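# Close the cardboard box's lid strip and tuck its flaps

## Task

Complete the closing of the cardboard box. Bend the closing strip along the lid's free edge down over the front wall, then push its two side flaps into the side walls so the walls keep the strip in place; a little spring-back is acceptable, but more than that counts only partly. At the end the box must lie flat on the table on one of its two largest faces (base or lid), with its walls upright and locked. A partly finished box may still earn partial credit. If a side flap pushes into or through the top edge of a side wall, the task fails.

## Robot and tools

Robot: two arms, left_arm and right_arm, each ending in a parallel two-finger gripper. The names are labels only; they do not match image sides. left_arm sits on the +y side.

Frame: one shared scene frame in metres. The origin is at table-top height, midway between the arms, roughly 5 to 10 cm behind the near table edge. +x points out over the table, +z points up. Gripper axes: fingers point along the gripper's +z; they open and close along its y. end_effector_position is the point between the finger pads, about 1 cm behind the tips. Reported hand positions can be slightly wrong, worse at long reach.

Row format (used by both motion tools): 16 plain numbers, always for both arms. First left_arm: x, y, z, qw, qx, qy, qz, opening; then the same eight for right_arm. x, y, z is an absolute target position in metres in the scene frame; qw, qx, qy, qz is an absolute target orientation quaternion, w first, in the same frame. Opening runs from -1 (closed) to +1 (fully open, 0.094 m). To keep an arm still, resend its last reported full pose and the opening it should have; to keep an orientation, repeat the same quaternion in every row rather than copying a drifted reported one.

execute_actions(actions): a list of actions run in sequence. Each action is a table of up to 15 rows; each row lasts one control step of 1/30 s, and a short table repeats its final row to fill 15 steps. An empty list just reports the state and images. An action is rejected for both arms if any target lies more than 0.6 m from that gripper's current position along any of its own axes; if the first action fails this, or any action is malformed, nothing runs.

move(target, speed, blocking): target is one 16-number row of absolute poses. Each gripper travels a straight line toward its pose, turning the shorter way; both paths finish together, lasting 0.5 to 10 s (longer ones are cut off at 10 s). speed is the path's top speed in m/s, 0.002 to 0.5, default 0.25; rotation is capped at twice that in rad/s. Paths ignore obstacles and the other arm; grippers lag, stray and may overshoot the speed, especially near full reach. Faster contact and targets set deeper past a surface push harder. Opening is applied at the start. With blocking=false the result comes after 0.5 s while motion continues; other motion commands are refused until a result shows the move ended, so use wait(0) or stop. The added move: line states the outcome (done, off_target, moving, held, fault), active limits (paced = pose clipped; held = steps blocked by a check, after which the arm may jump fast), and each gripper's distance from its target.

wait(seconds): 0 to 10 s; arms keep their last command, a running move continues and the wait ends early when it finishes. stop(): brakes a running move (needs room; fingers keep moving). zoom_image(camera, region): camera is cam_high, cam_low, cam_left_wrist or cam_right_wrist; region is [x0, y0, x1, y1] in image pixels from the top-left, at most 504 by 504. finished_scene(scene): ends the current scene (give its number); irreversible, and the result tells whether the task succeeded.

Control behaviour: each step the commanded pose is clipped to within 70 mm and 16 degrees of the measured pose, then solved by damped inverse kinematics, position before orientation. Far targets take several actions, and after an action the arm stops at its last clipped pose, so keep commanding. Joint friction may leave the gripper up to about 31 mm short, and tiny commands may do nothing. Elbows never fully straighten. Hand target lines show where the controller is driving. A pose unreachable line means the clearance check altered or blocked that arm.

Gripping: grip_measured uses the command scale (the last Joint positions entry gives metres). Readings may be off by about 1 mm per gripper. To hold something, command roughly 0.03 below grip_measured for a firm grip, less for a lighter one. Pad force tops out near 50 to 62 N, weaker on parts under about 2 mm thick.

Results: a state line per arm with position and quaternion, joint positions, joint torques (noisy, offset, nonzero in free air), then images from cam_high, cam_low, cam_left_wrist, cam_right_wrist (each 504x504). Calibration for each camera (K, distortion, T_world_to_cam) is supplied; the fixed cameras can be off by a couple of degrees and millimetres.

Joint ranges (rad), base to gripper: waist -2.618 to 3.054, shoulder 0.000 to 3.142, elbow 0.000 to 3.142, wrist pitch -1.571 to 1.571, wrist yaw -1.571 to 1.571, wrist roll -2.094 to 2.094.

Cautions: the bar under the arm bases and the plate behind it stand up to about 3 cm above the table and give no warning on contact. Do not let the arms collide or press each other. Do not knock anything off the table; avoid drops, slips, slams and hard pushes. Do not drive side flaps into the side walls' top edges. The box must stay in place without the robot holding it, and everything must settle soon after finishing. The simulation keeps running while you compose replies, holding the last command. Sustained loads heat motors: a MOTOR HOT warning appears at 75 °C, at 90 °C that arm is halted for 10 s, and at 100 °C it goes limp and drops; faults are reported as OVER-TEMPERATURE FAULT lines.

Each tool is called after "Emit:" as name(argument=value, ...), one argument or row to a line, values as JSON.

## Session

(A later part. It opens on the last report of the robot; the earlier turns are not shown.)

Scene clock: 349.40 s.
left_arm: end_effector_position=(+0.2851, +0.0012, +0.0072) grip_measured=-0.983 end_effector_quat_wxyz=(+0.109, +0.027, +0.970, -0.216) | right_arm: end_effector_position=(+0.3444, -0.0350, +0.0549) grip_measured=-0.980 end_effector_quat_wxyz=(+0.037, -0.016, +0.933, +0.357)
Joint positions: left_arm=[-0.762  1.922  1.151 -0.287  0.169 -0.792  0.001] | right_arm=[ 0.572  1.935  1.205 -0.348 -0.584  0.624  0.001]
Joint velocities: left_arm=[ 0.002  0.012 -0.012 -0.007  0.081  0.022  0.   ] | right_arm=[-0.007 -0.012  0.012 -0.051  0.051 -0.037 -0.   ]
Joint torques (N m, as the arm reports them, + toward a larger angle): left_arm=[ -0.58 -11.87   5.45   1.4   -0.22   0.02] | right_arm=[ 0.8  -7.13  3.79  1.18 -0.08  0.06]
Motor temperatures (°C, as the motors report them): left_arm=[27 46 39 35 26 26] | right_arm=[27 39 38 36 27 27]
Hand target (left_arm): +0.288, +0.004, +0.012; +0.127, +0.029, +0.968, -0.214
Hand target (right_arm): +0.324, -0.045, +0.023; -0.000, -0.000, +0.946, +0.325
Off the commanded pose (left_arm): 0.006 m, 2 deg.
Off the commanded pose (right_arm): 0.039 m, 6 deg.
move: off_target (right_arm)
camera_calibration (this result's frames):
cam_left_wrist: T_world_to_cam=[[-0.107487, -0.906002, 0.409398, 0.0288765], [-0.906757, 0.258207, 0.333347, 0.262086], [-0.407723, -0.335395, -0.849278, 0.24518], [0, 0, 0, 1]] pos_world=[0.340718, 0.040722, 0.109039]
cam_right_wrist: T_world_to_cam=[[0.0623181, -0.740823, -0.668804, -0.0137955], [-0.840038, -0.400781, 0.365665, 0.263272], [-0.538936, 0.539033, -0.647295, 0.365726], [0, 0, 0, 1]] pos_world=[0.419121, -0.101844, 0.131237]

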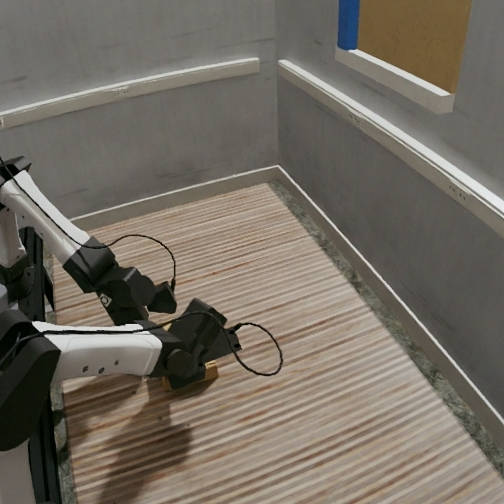

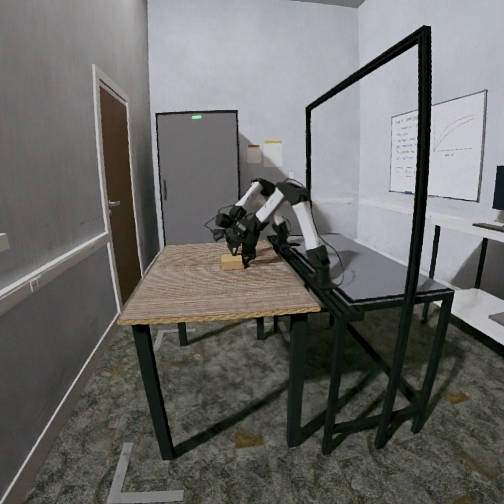

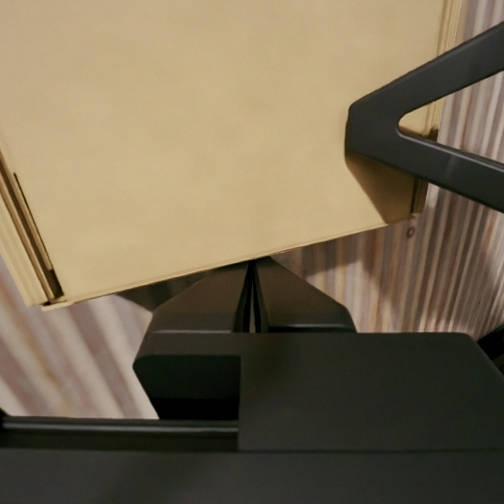

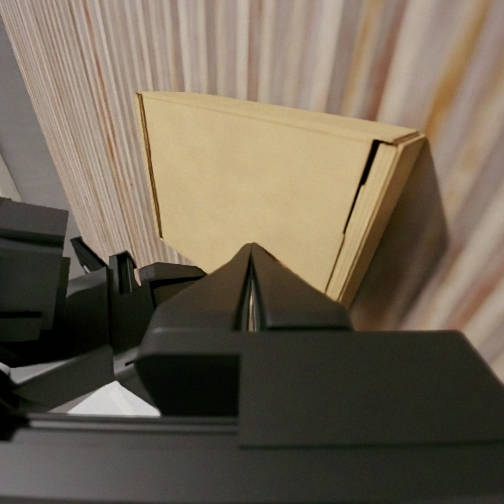

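Emit:
move(
  target=[0.288,0.003,0.012,0.1274,0.0282,0.967,-0.214,-1, 0.345,-0.05,0.09,0,0,0.966,0.259,-1],
  speed=0.1,
)

Emit:
move(
  target=[0.288,0.003,0.012,0.1274,0.0282,0.967,-0.214,-1, 0.45,-0.02,0.085,0,0,0.966,0.259,-1],
  speed=0.1,
)

Emit:
move(
  target=[0.288,0.003,0.012,0.1274,0.0282,0.967,-0.214,-1, 0.44,-0.015,0.02,0,0,0.966,0.259,-1],
  speed=0.06,
)

Emit:
move(
  target=[0.288,0.003,0.012,0.1274,0.0282,0.967,-0.214,-1, 0.405,-0.012,0.022,0,0,0.966,0.259,-1],
  speed=0.02,
)

Scene clock: 357.80 s.
left_arm: end_effector_position=(+0.2883, +0.0016, +0.0077) grip_measured=-0.983 end_effector_quat_wxyz=(+0.117, +0.026, +0.970, -0.213) | right_arm: end_effector_position=(+0.3437, -0.0530, +0.0907) grip_measured=-0.980 end_effector_quat_wxyz=(-0.000, +0.007, +0.964, +0.265)
Joint positions: left_arm=[-0.762  1.922  1.151 -0.279  0.154 -0.791  0.001] | right_arm=[ 0.581  1.935  1.465 -0.788 -0.456  0.606  0.001]
Joint velocities: left_arm=[-0.012  0.007  0.007  0.051 -0.022  0.051 -0.001] | right_arm=[ 0.012  0.007 -0.012 -0.022 -0.007  0.037  0.   ]
Joint torques (N m, as the arm reports them, + toward a larger angle): left_arm=[ -0.65 -11.79   5.53   1.38  -0.11  -0.01] | right_arm=[ 0.78 -8.68  9.26  0.94 -0.1  -0.05]
Motor temperatures (°C, as the motors report them): left_arm=[27 49 39 36 26 26] | right_arm=[27 39 38 35 27 27]
Hand target (left_arm): +0.288, +0.003, +0.012; +0.127, +0.029, +0.968, -0.214
Hand target (right_arm): +0.345, -0.050, +0.089; -0.000, +0.000, +0.966, +0.260
Off the commanded pose (left_arm): 0.005 m, 1 deg.
Off the commanded pose (right_arm): 0.003 m, 1 deg.
move: done
camera_calibration (this result's frames):
cam_left_wrist: T_world_to_cam=[[-0.108373, -0.908186, 0.404293, 0.0297188], [-0.913458, 0.251437, 0.31996, 0.266722], [-0.392238, -0.33463, -0.856839, 0.242618], [0, 0, 0, 1]] pos_world=[0.342024, 0.0411134, 0.110529]
cam_right_wrist: T_world_to_cam=[[-0.0081053, -0.856118, -0.516716, 0.00113052], [-0.810564, -0.296981, 0.504765, 0.225155], [-0.585594, 0.422923, -0.691532, 0.412047], [0, 0, 0, 1]] pos_world=[0.423804, -0.106429, 0.171877]

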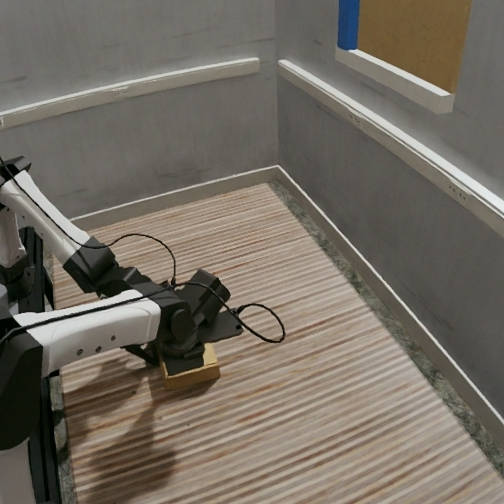

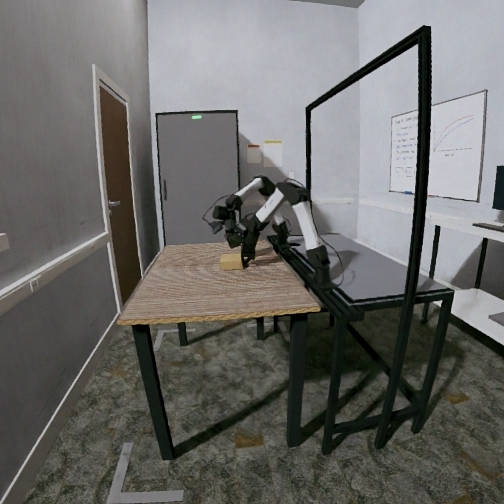

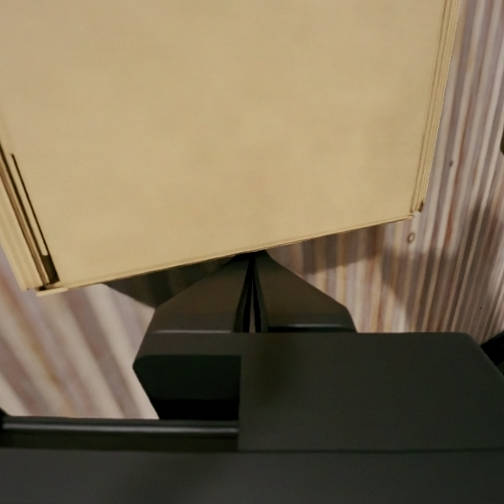

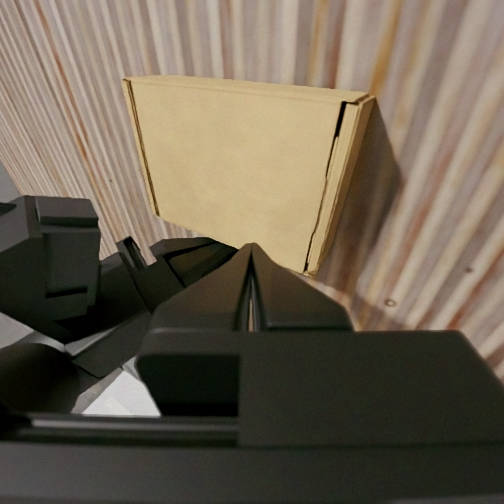

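Scene clock: 359.53 s.
left_arm: end_effector_position=(+0.2883, +0.0017, +0.0077) grip_measured=-0.983 end_effector_quat_wxyz=(+0.117, +0.026, +0.970, -0.213) | right_arm: end_effector_position=(+0.4467, -0.0200, +0.0867) grip_measured=-0.980 end_effector_quat_wxyz=(+0.003, +0.001, +0.966, +0.259)
Joint positions: left_arm=[-0.762  1.922  1.151 -0.279  0.153 -0.791  0.001] | right_arm=[ 0.538  2.408  2.218 -1.091 -0.456  0.544  0.001]
Joint velocities: left_arm=[-0.002 -0.007 -0.002 -0.007 -0.051  0.037 -0.   ] | right_arm=[ 0.022 -0.007  0.002  0.066  0.022 -0.081  0.   ]
Joint torques (N m, as the arm reports them, + toward a larger angle): left_arm=[ -0.68 -11.81   5.57   1.37  -0.11  -0.02] | right_arm=[ -0.68 -12.18   9.42   0.91  -0.27   0.  ]
Motor temperatures (°C, as the motors report them): left_arm=[27 49 39 36 26 26] | right_arm=[27 40 38 35 27 27]
Hand target (left_arm): +0.288, +0.003, +0.012; +0.127, +0.028, +0.968, -0.214
Hand target (right_arm): +0.450, -0.022, +0.084; +0.001, +0.000, +0.966, +0.259
Off the commanded pose (left_arm): 0.005 m, 1 deg.
Off the commanded pose (right_arm): 0.004 m, 0 deg.
move: done
camera_calibration (this result's frames):
cam_left_wrist: T_world_to_cam=[[-0.108314, -0.908299, 0.404055, 0.0297504], [-0.91358, 0.251203, 0.319794, 0.266797], [-0.391968, -0.334498, -0.857013, 0.242568], [0, 0, 0, 1]] pos_world=[0.342042, 0.0411406, 0.110543]
cam_right_wrist: T_world_to_cam=[[0.00588038, -0.862705, -0.505673, 0.0207818], [-0.812571, -0.298855, 0.500414, 0.321693], [-0.582833, 0.407952, -0.702766, 0.455105], [0, 0, 0, 1]] pos_world=[0.526526, -0.0715932, 0.169362]

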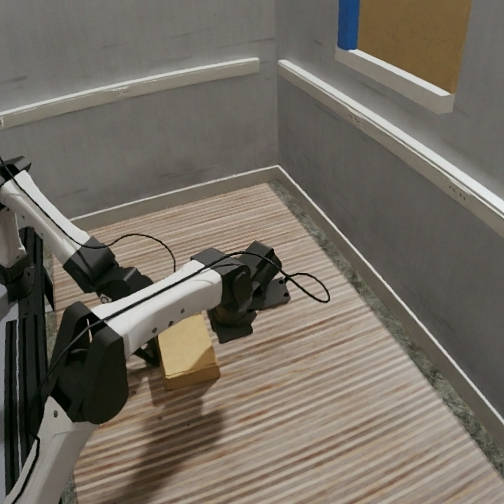

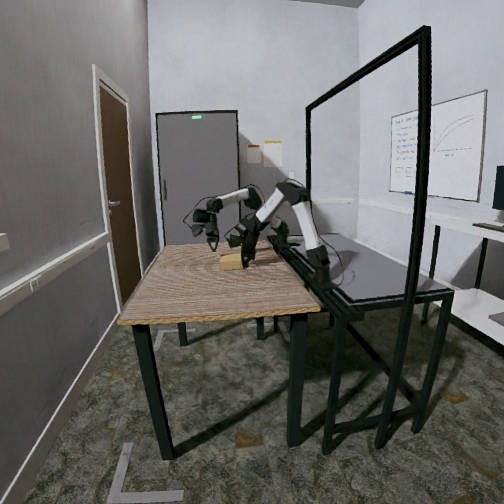

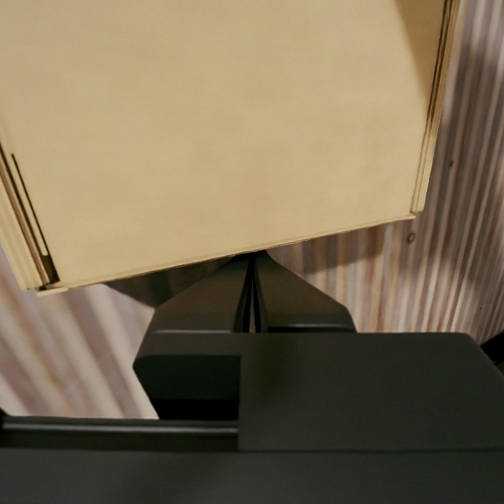

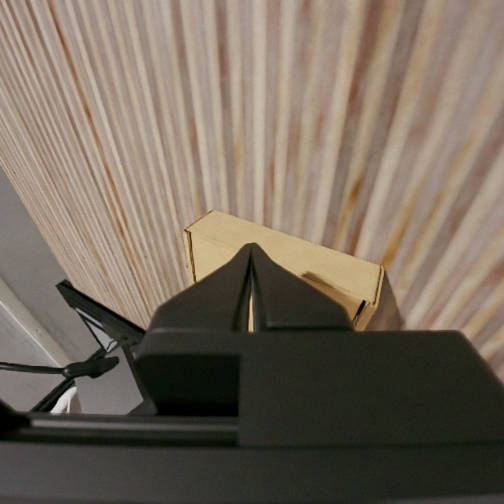

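Scene clock: 361.13 s.
left_arm: end_effector_position=(+0.2883, +0.0017, +0.0077) grip_measured=-0.983 end_effector_quat_wxyz=(+0.117, +0.026, +0.970, -0.213) | right_arm: end_effector_position=(+0.4493, -0.0143, +0.0393) grip_measured=-0.980 end_effector_quat_wxyz=(+0.019, -0.005, +0.963, +0.268)
Joint positions: left_arm=[-0.762  1.922  1.151 -0.279  0.153 -0.791  0.001] | right_arm=[ 0.546  2.408  2.019 -0.851 -0.456  0.549  0.001]
Joint velocities: left_arm=[ 0.002  0.002  0.002 -0.022  0.007  0.007  0.   ] | right_arm=[-0.022 -0.007  0.007  0.051 -0.022  0.007 -0.   ]
Joint torques (N m, as the arm reports them, + toward a larger angle): left_arm=[ -0.67 -11.78   5.62   1.36  -0.1   -0.02] | right_arm=[  0.41 -12.06   5.65   1.14  -0.2    0.09]
Motor temperatures (°C, as the motors report them): left_arm=[27 49 39 36 26 26] | right_arm=[27 40 38 35 27 27]
Hand target (left_arm): +0.288, +0.003, +0.012; +0.127, +0.028, +0.968, -0.214
Hand target (right_arm): +0.440, -0.015, +0.020; -0.000, -0.000, +0.966, +0.259
Off the commanded pose (left_arm): 0.005 m, 1 deg.
Off the commanded pose (right_arm): 0.021 m, 3 deg.
move: off_target (right_arm)
camera_calibration (this result's frames):
cam_left_wrist: T_world_to_cam=[[-0.108314, -0.908299, 0.404055, 0.0297504], [-0.91358, 0.251203, 0.319794, 0.266797], [-0.391968, -0.334498, -0.857013, 0.242568], [0, 0, 0, 1]] pos_world=[0.342042, 0.0411406, 0.110543]
cam_right_wrist: T_world_to_cam=[[0.0263959, -0.852602, -0.521894, -0.00662535], [-0.828201, -0.311017, 0.466211, 0.357383], [-0.55981, 0.419927, -0.714335, 0.411301], [0, 0, 0, 1]] pos_world=[0.52641, -0.0672128, 0.123733]

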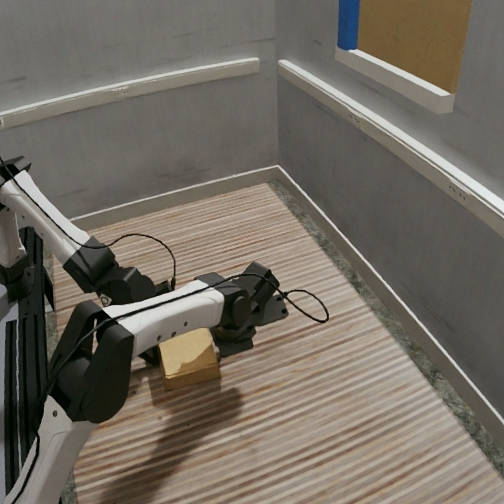

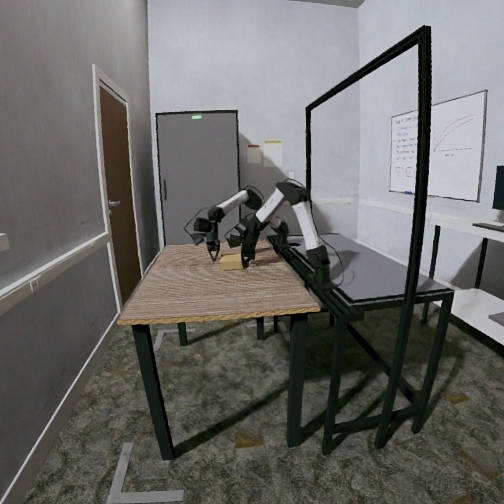

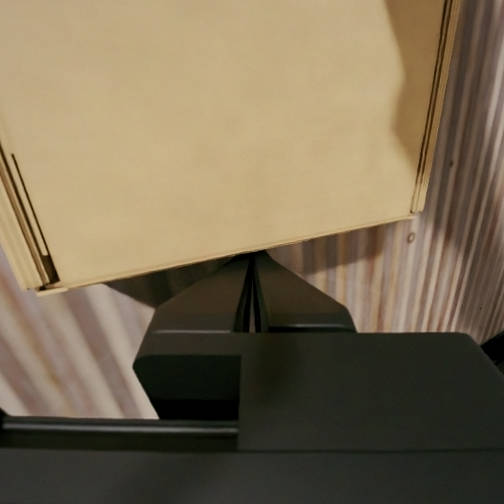

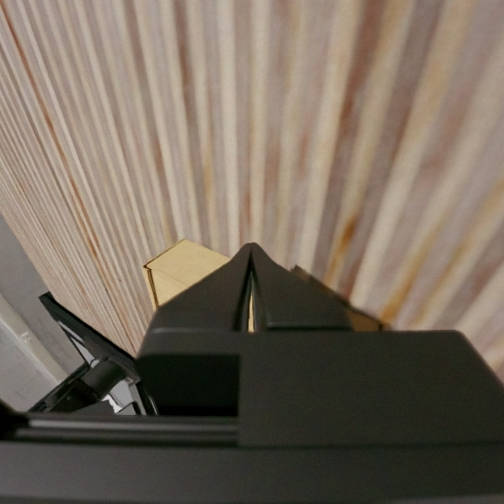

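Scene clock: 363.73 s.
left_arm: end_effector_position=(+0.2874, +0.0009, +0.0076) grip_measured=-0.983 end_effector_quat_wxyz=(+0.117, +0.027, +0.970, -0.213) | right_arm: end_effector_position=(+0.4290, -0.0129, +0.0337) grip_measured=-0.980 end_effector_quat_wxyz=(+0.034, -0.001, +0.963, +0.268)
Joint positions: left_arm=[-0.765  1.922  1.151 -0.279  0.153 -0.791  0.001] | right_arm=[ 0.574  2.307  1.81  -0.703 -0.43   0.591  0.001]
Joint velocities: left_arm=[-0.007  0.002  0.007 -0.037 -0.007  0.007  0.   ] | right_arm=[-0.012  0.007  0.002 -0.022 -0.037 -0.037 -0.001]
Joint torques (N m, as the arm reports them, + toward a larger angle): left_arm=[ -0.46 -11.78   5.56   1.37  -0.13  -0.02] | right_arm=[  1.76 -13.02   4.59   0.87  -0.33   0.1 ]
Motor temperatures (°C, as the motors report them): left_arm=[27 50 39 36 26 26] | right_arm=[27 42 38 35 27 27]
Hand target (left_arm): +0.288, +0.003, +0.012; +0.127, +0.028, +0.968, -0.214
Hand target (right_arm): +0.406, -0.011, +0.022; -0.000, +0.000, +0.966, +0.259
Off the commanded pose (left_arm): 0.005 m, 1 deg.
Off the commanded pose (right_arm): 0.027 m, 4 deg.
move: off_target (right_arm)
camera_calibration (this result's frames):
cam_left_wrist: T_world_to_cam=[[-0.110686, -0.907988, 0.404111, 0.0296296], [-0.912867, 0.253654, 0.319895, 0.265958], [-0.392966, -0.333492, -0.856949, 0.242216], [0, 0, 0, 1]] pos_world=[0.341246, 0.0402192, 0.110515]
cam_right_wrist: T_world_to_cam=[[0.025677, -0.852816, -0.52158, -0.0075617], [-0.844874, -0.297403, 0.444679, 0.351739], [-0.534349, 0.429251, -0.728158, 0.385014], [0, 0, 0, 1]] pos_world=[0.503101, -0.0671086, 0.119996]

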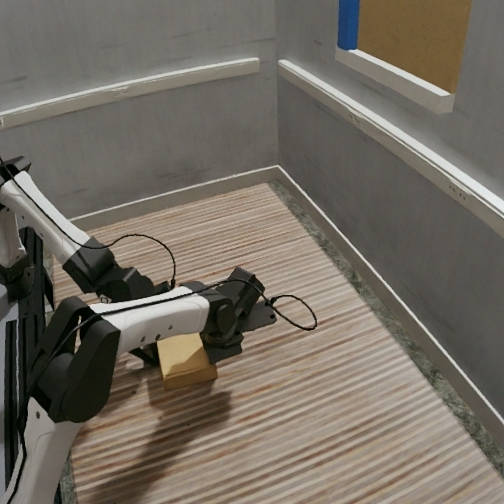

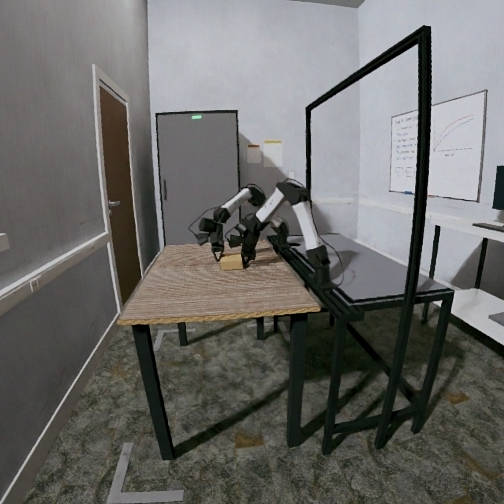

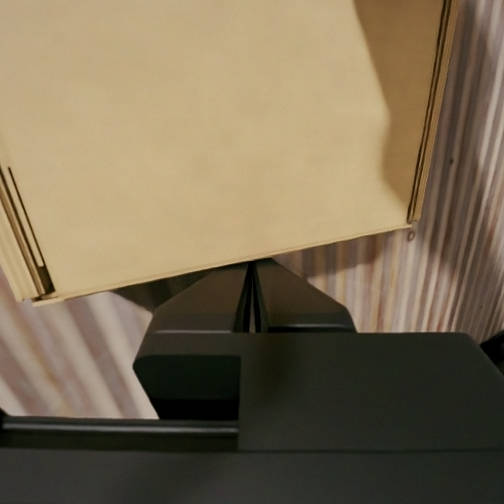

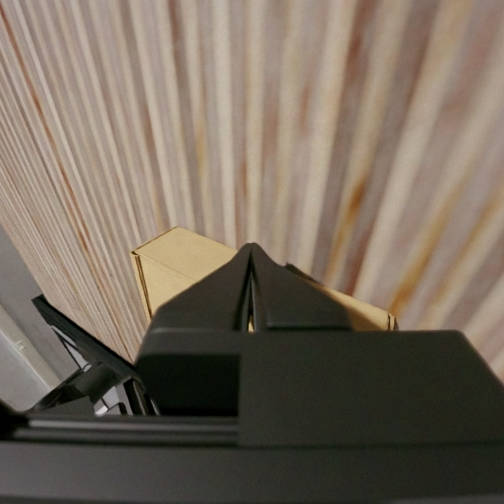

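Squeezed. Retract and check.

Emit:
move(
  target=[0.245,0.01,0.03,0.1274,0.0282,0.967,-0.214,-1, 0.455,-0.02,0.045,0,0,0.966,0.259,-1],
  speed=0.05,
)

Emit:
move(
  target=[0.21,0.08,0.10,0.1274,0.0282,0.967,-0.214,-1, 0.43,-0.06,0.13,0,0,0.966,0.259,-1],
  speed=0.1,
)

Emit:
zoom_image(
  camera="cam_high",
  region=[120,300,240,410],
)

Emit:
zoom_image(
  camera="cam_low",
  region=[200,230,280,290],
)

Scene clock: 369.47 s.
left_arm: end_effector_position=(+0.2498, +0.0035, +0.0282) grip_measured=-0.983 end_effector_quat_wxyz=(+0.126, +0.031, +0.967, -0.219) | right_arm: end_effector_position=(+0.4519, -0.0198, +0.0465) grip_measured=-0.980 end_effector_quat_wxyz=(+0.004, +0.002, +0.966, +0.257)
Joint positions: left_arm=[-0.841  1.778  1.036 -0.279  0.11  -0.849  0.001] | right_arm=[ 0.535  2.445  2.126 -0.966 -0.454  0.541  0.001]
Joint velocities: left_arm=[-0.022 -0.007 -0.022  0.022 -0.022 -0.022 -0.   ] | right_arm=[ 0.017 -0.002 -0.002  0.022 -0.066 -0.007 -0.001]
Joint torques (N m, as the arm reports them, + toward a larger angle): left_arm=[ -0.82 -10.94   5.44   1.18  -0.17  -0.15] | right_arm=[ -0.61 -12.38   9.35   0.9   -0.32  -0.1 ]
Motor temperatures (°C, as the motors report them): left_arm=[27 51 38 36 26 26] | right_arm=[27 44 38 35 27 27]
Hand target (left_arm): +0.245, +0.009, +0.030; +0.127, +0.029, +0.968, -0.214
Hand target (right_arm): +0.455, -0.021, +0.044; +0.001, +0.000, +0.966, +0.259
Off the commanded pose (left_arm): 0.008 m, 1 deg.
Off the commanded pose (right_arm): 0.003 m, 0 deg.
move: done
camera_calibration (this result's frames):
cam_left_wrist: T_world_to_cam=[[-0.124022, -0.902653, 0.412111, 0.0225731], [-0.917678, 0.262328, 0.298413, 0.226201], [-0.377472, -0.341175, -0.86088, 0.242248], [0, 0, 0, 1]] pos_world=[0.301822, 0.0436859, 0.131743]
cam_right_wrist: T_world_to_cam=[[0.004401, -0.864365, -0.502845, 0.00114536], [-0.813088, -0.295817, 0.501379, 0.346325], [-0.582125, 0.406651, -0.704107, 0.429543], [0, 0, 0, 1]] pos_world=[0.531635, -0.0712348, 0.12938]

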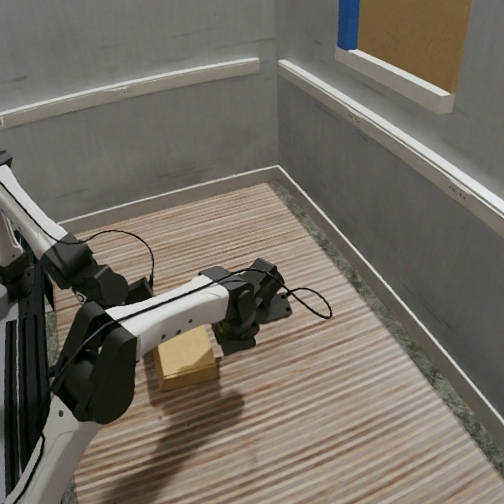

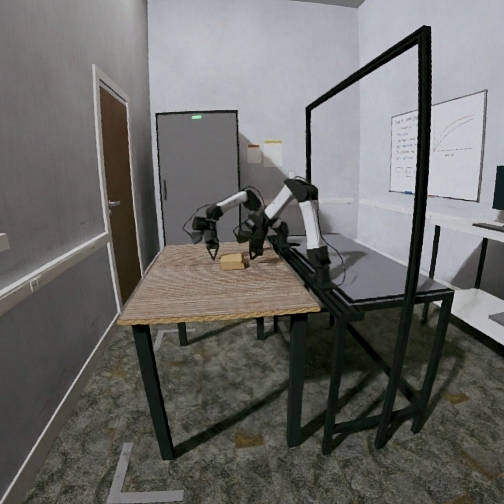

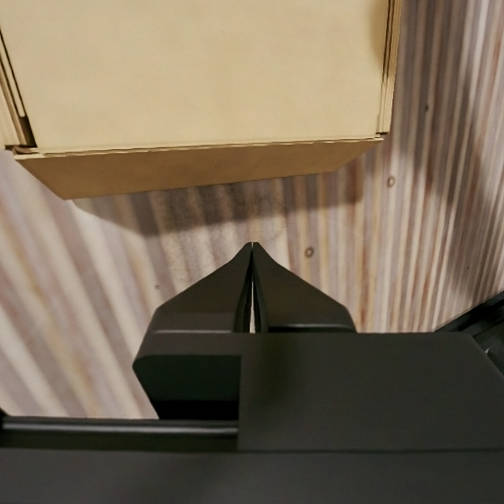

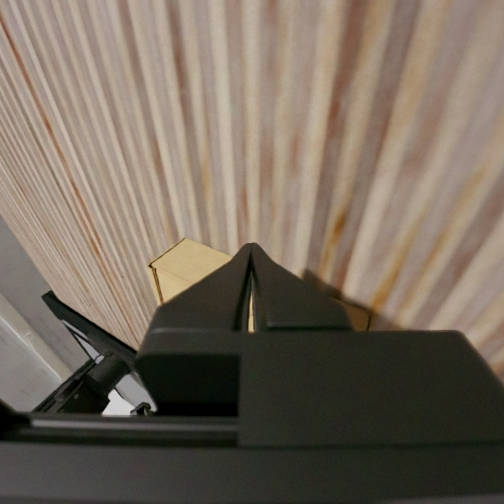

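Scene clock: 371.13 s.
left_arm: end_effector_position=(+0.2157, +0.0691, +0.1026) grip_measured=-0.983 end_effector_quat_wxyz=(+0.136, +0.029, +0.966, -0.219) | right_arm: end_effector_position=(+0.4302, -0.0576, +0.1243) grip_measured=-0.980 end_effector_quat_wxyz=(-0.001, +0.002, +0.967, +0.255)
Joint positions: left_arm=[-0.786  1.384  0.932 -0.561  0.125 -0.805  0.001] | right_arm=[ 0.484  2.267  2.126 -1.178 -0.467  0.484  0.001]
Joint velocities: left_arm=[-0.027  0.002  0.007 -0.007  0.022 -0.007  0.   ] | right_arm=[-0.002 -0.002  0.002 -0.037  0.007  0.051  0.   ]
Joint torques (N m, as the arm reports them, + toward a larger angle): left_arm=[ 0.36 -7.48  6.07  1.11  0.09  0.02] | right_arm=[ -0.82 -12.78   7.86   0.85  -0.32  -0.05]
Motor temperatures (°C, as the motors report them): left_arm=[27 51 38 36 26 26] | right_arm=[27 45 39 35 27 27]
Hand target (left_arm): +0.210, +0.077, +0.100; +0.127, +0.028, +0.968, -0.215
Hand target (right_arm): +0.430, -0.060, +0.130; +0.000, +0.000, +0.966, +0.259
Off the commanded pose (left_arm): 0.013 m, 1 deg.
Off the commanded pose (right_arm): 0.006 m, 1 deg.
move: off_target (left_arm)
camera_calibration (this result's frames):
cam_left_wrist: T_world_to_cam=[[-0.123095, -0.902803, 0.412062, 0.0467547], [-0.924955, 0.254826, 0.281996, 0.159297], [-0.359591, -0.346426, -0.86642, 0.312831], [0, 0, 0, 1]] pos_world=[0.26559, 0.10999, 0.206856]
cam_right_wrist: T_world_to_cam=[[0.00165081, -0.866701, -0.498826, 0.00825479], [-0.808597, -0.294647, 0.509268, 0.275695], [-0.58836, 0.402509, -0.701298, 0.489133], [0, 0, 0, 1]] pos_world=[0.510699, -0.108493, 0.206743]

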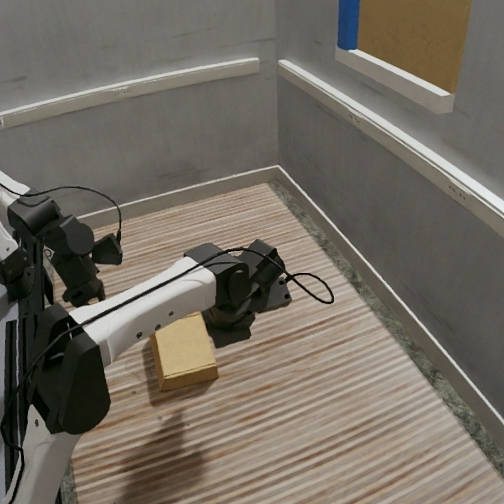

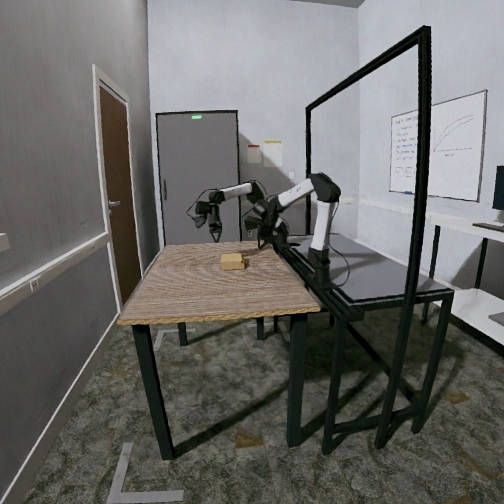

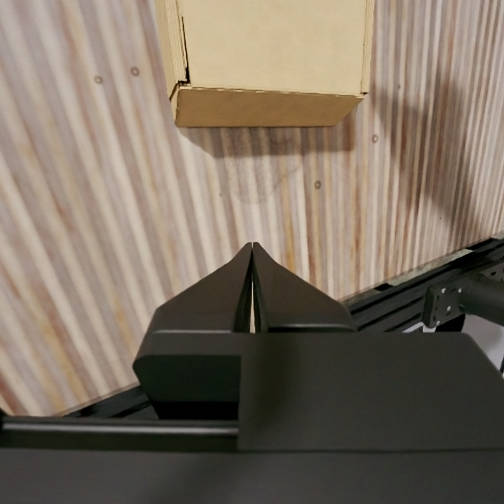

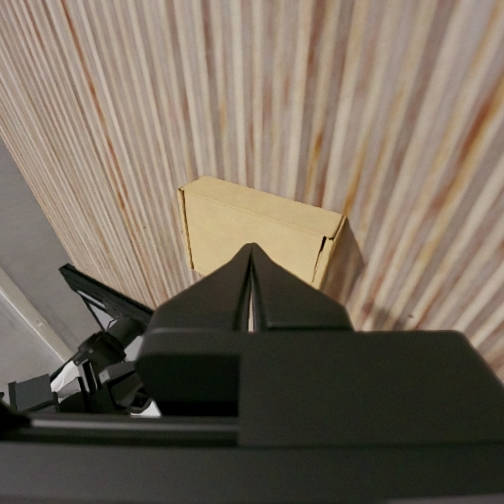

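Region (120, 300, 240, 410) of cam_high's 504x504 image, scaled by 4.200, with more detail than that image has; it fills the top 462 rows of this view, and the rest is white.

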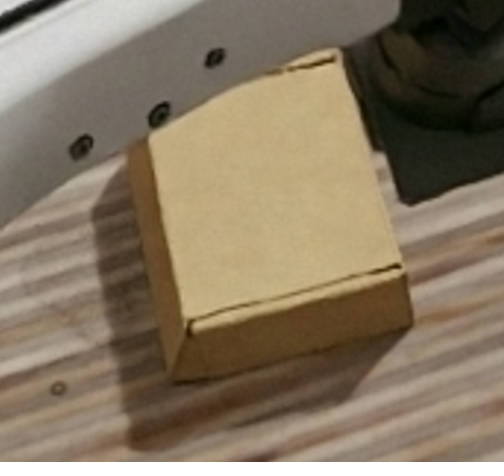

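Region (200, 230, 280, 290) of cam_low's 504x504 image, scaled by 6.300, with more detail than that image has; it fills the top 378 rows of this view, and the rest is white.

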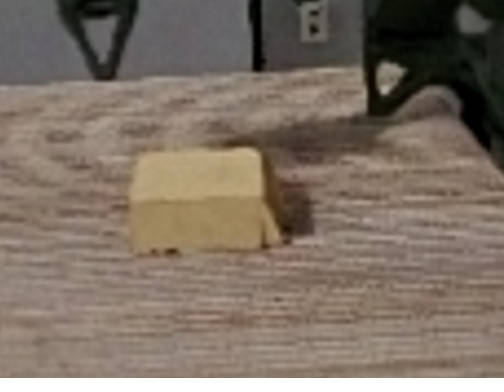

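Emit:
move(
  target=[0.25,0.005,0.03,0.2526,0.0559,0.9427,-0.2086,-1, 0.452,-0.015,0.07,0,0,0.966,0.259,-1],
  speed=0.1,
)

Emit:
move(
  target=[0.255,0.003,0.005,0.2526,0.0559,0.9427,-0.2086,-1, 0.44,-0.015,0.015,0,0,0.966,0.259,-1],
  speed=0.05,
)

Emit:
move(
  target=[0.30,0.0,0.012,0.2526,0.0559,0.9427,-0.2086,-1, 0.41,-0.012,0.022,0,0,0.966,0.259,-1],
  speed=0.02,
)

Emit:
zoom_image(
  camera="cam_low",
  region=[200,230,280,290],
)

Scene clock: 380.20 s.
left_arm: end_effector_position=(+0.2532, +0.0031, +0.0401) grip_measured=-0.983 end_effector_quat_wxyz=(+0.255, +0.055, +0.940, -0.219) | right_arm: end_effector_position=(+0.4480, -0.0197, +0.0700) grip_measured=-0.980 end_effector_quat_wxyz=(-0.007, +0.001, +0.966, +0.259)
Joint positions: left_arm=[-0.926  1.693  0.873 -0.027 -0.116 -0.813  0.001] | right_arm=[ 0.535  2.442  2.213 -1.074 -0.467  0.536  0.001]
Joint velocities: left_arm=[-0.002 -0.007 -0.012 -0.022 -0.022  0.007 -0.   ] | right_arm=[-0.002 -0.002  0.012  0.051 -0.022  0.037  0.   ]
Joint torques (N m, as the arm reports them, + toward a larger angle): left_arm=[-0.9  -7.01  5.5   1.63 -0.16 -0.04] | right_arm=[  0.25 -12.35   9.24   1.04  -0.16   0.09]
Motor temperatures (°C, as the motors report them): left_arm=[27 49 38 36 26 26] | right_arm=[27 47 39 35 27 27]
Hand target (left_arm): +0.250, +0.007, +0.030; +0.253, +0.057, +0.943, -0.208
Hand target (right_arm): +0.452, -0.015, +0.070; -0.000, -0.000, +0.966, +0.260
Off the commanded pose (left_arm): 0.011 m, 1 deg.
Off the commanded pose (right_arm): 0.006 m, 1 deg.
move: off_target (left_arm)
camera_calibration (this result's frames):
cam_left_wrist: T_world_to_cam=[[-0.22206, -0.898351, 0.379018, 0.0438805], [-0.965643, 0.256443, 0.0420677, 0.248285], [-0.134988, -0.356655, -0.924432, 0.194818], [0, 0, 0, 1]] pos_world=[0.275797, 0.0452318, 0.15302]
cam_right_wrist: T_world_to_cam=[[0.00109703, -0.862608, -0.505871, 0.0148], [-0.80122, -0.303456, 0.515714, 0.324927], [-0.598368, 0.404748, -0.691472, 0.450182], [0, 0, 0, 1]] pos_world=[0.529697, -0.070843, 0.151206]

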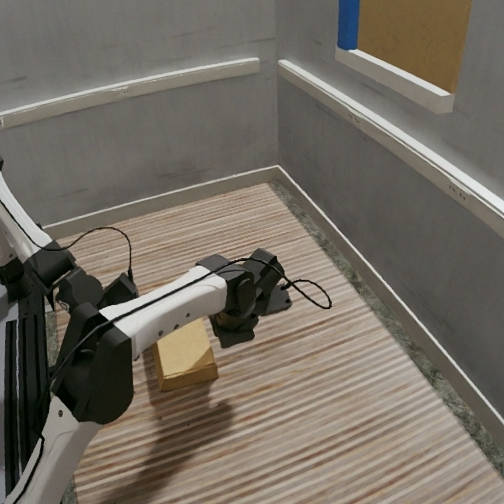

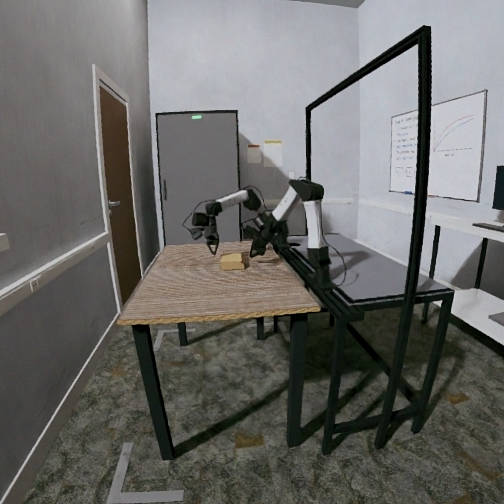

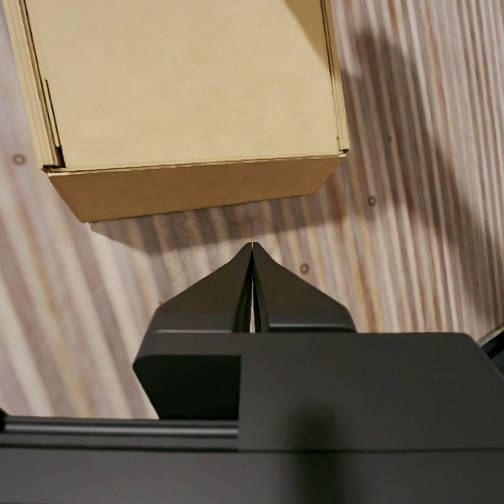

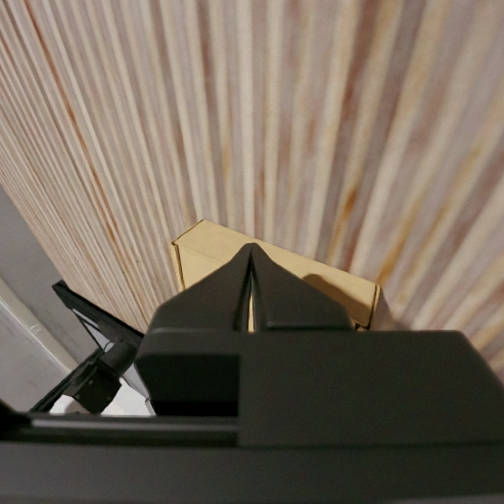

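Scene clock: 381.80 s.
left_arm: end_effector_position=(+0.2570, -0.0019, +0.0166) grip_measured=-0.983 end_effector_quat_wxyz=(+0.255, +0.055, +0.940, -0.220) | right_arm: end_effector_position=(+0.4471, -0.0143, +0.0219) grip_measured=-0.980 end_effector_quat_wxyz=(+0.007, -0.003, +0.964, +0.267)
Joint positions: left_arm=[-0.926  1.776  0.858  0.073 -0.116 -0.813  0.001] | right_arm=[ 0.545  2.442  2.013 -0.837 -0.466  0.548  0.001]
Joint velocities: left_arm=[-0.012 -0.017 -0.012  0.095 -0.022  0.007 -0.002] | right_arm=[ 0.017 -0.017  0.002  0.007  0.037  0.051  0.   ]
Joint torques (N m, as the arm reports them, + toward a larger angle): left_arm=[-0.54 -7.24  5.29  1.66 -0.19 -0.05] | right_arm=[  0.56 -13.84   5.49   1.1   -0.19   0.1 ]
Motor temperatures (°C, as the motors report them): left_arm=[27 49 38 36 26 26] | right_arm=[27 48 39 35 27 27]
Hand target (left_arm): +0.254, +0.004, +0.005; +0.253, +0.056, +0.943, -0.209
Hand target (right_arm): +0.440, -0.015, +0.015; -0.000, -0.000, +0.966, +0.259
Off the commanded pose (left_arm): 0.013 m, 1 deg.
Off the commanded pose (right_arm): 0.010 m, 1 deg.
move: off_target (left_arm)
camera_calibration (this result's frames):
cam_left_wrist: T_world_to_cam=[[-0.222492, -0.89775, 0.380187, 0.049284], [-0.965683, 0.25653, 0.0406184, 0.254221], [-0.133994, -0.358102, -0.924017, 0.171506], [0, 0, 0, 1]] pos_world=[0.279443, 0.0404464, 0.129412]
cam_right_wrist: T_world_to_cam=[[0.014702, -0.854666, -0.518969, -0.0105524], [-0.815016, -0.310922, 0.488954, 0.357351], [-0.579252, 0.41578, -0.701138, 0.405967], [0, 0, 0, 1]] pos_world=[0.526559, -0.0667032, 0.104434]

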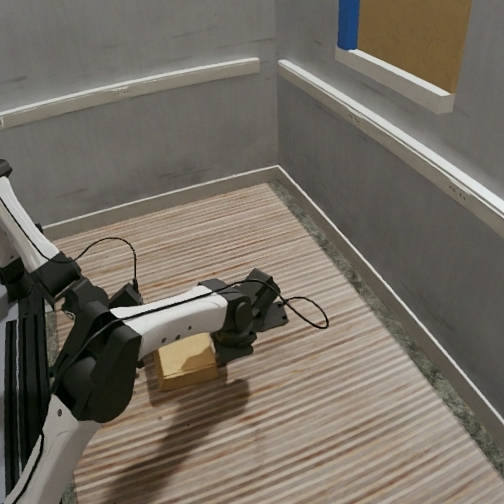

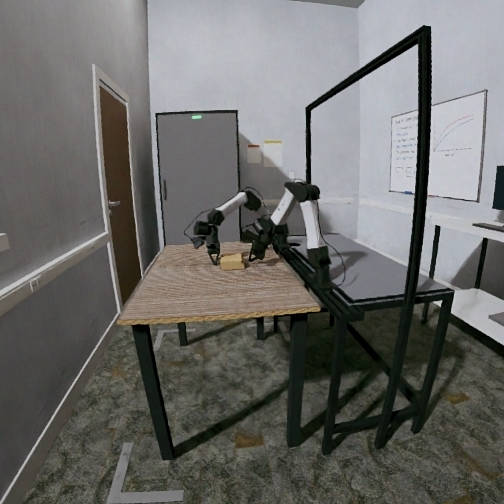

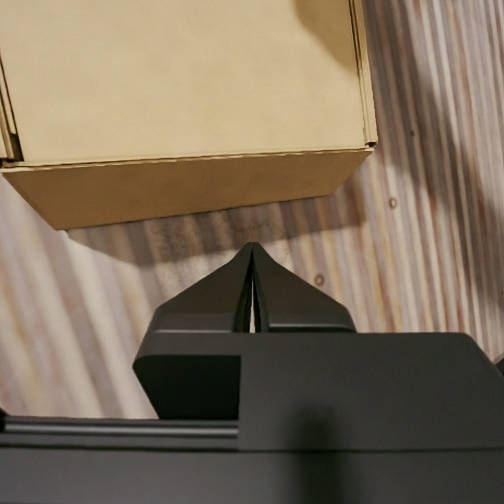

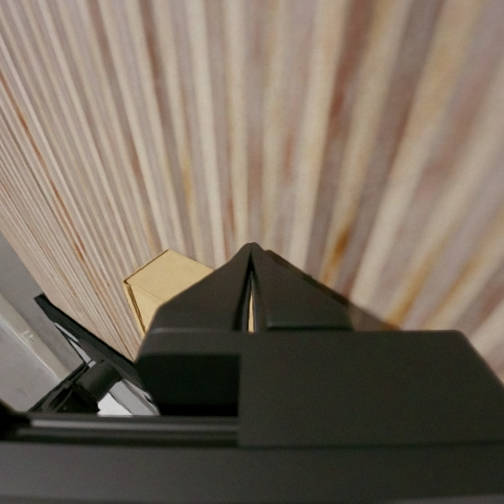

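Scene clock: 384.20 s.
left_arm: end_effector_position=(+0.2897, -0.0016, +0.0137) grip_measured=-0.983 end_effector_quat_wxyz=(+0.247, +0.061, +0.942, -0.217) | right_arm: end_effector_position=(+0.4286, -0.0125, +0.0298) grip_measured=-0.980 end_effector_quat_wxyz=(+0.024, -0.001, +0.964, +0.266)
Joint positions: left_arm=[-0.841  1.849  0.954  0.038 -0.048 -0.74   0.001] | right_arm=[ 0.573  2.328  1.836 -0.728 -0.438  0.585  0.001]
Joint velocities: left_arm=[-0.017 -0.002 -0.002 -0.066 -0.007  0.066  0.001] | right_arm=[-0.017 -0.007 -0.002  0.022  0.022  0.007  0.001]
Joint torques (N m, as the arm reports them, + toward a larger angle): left_arm=[ 1.1  -7.79  8.04  1.5  -0.14 -0.01] | right_arm=[  1.22 -13.74   4.94   0.91  -0.28   0.07]
Motor temperatures (°C, as the motors report them): left_arm=[27 49 39 36 26 26] | right_arm=[27 49 39 35 27 27]
Hand target (left_arm): +0.300, +0.001, +0.012; +0.253, +0.056, +0.943, -0.210
Hand target (right_arm): +0.411, -0.011, +0.022; -0.000, +0.000, +0.966, +0.259
Off the commanded pose (left_arm): 0.011 m, 1 deg.
Off the commanded pose (right_arm): 0.020 m, 3 deg.
move: off_target (left_arm, right_arm)
camera_calibration (this result's frames):
cam_left_wrist: T_world_to_cam=[[-0.22992, -0.898988, 0.372771, 0.0601304], [-0.961411, 0.269272, 0.0564002, 0.284474], [-0.15108, -0.345418, -0.926208, 0.178311], [0, 0, 0, 1]] pos_world=[0.314261, 0.0390474, 0.126694]
cam_right_wrist: T_world_to_cam=[[0.0214353, -0.854859, -0.518417, -0.00751154], [-0.8346, -0.300788, 0.461485, 0.348243], [-0.550439, 0.422779, -0.719913, 0.38834], [0, 0, 0, 1]] pos_world=[0.504563, -0.0658559, 0.114968]

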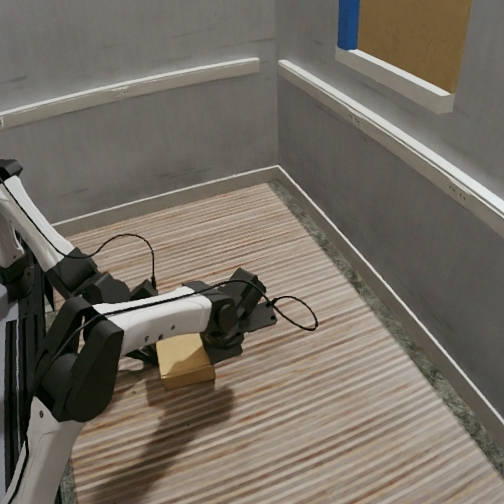

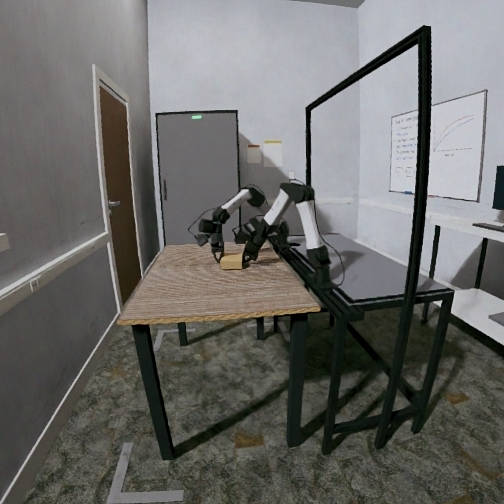

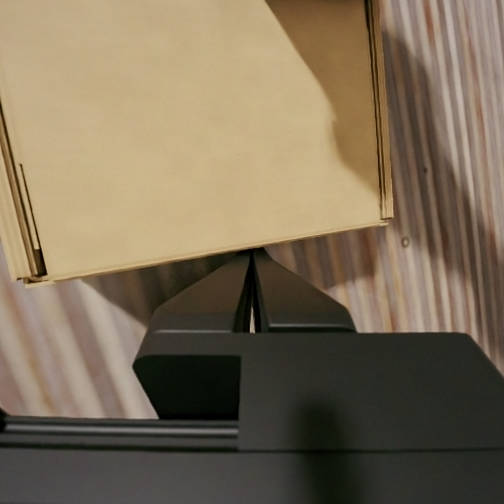

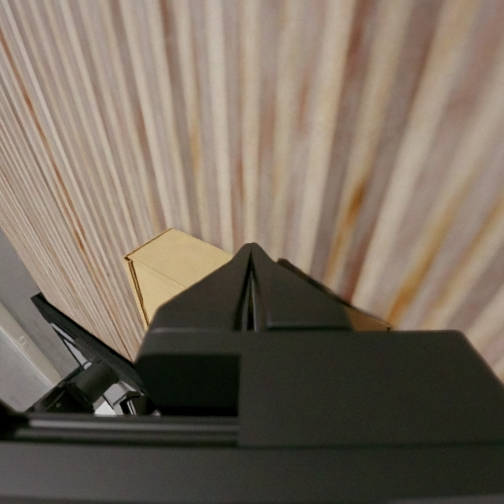

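Region (200, 230, 280, 290) of cam_low's 504x504 image, scaled by 6.300, with more detail than that image has; it fills the top 378 rows of this view, and the rest is white.

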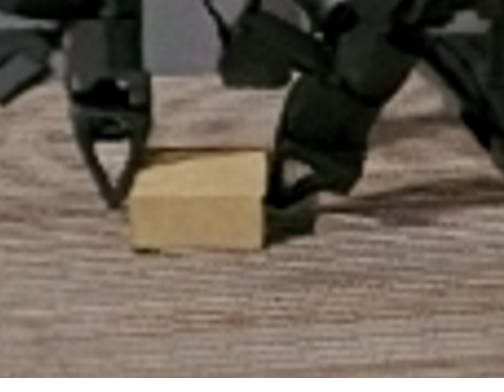

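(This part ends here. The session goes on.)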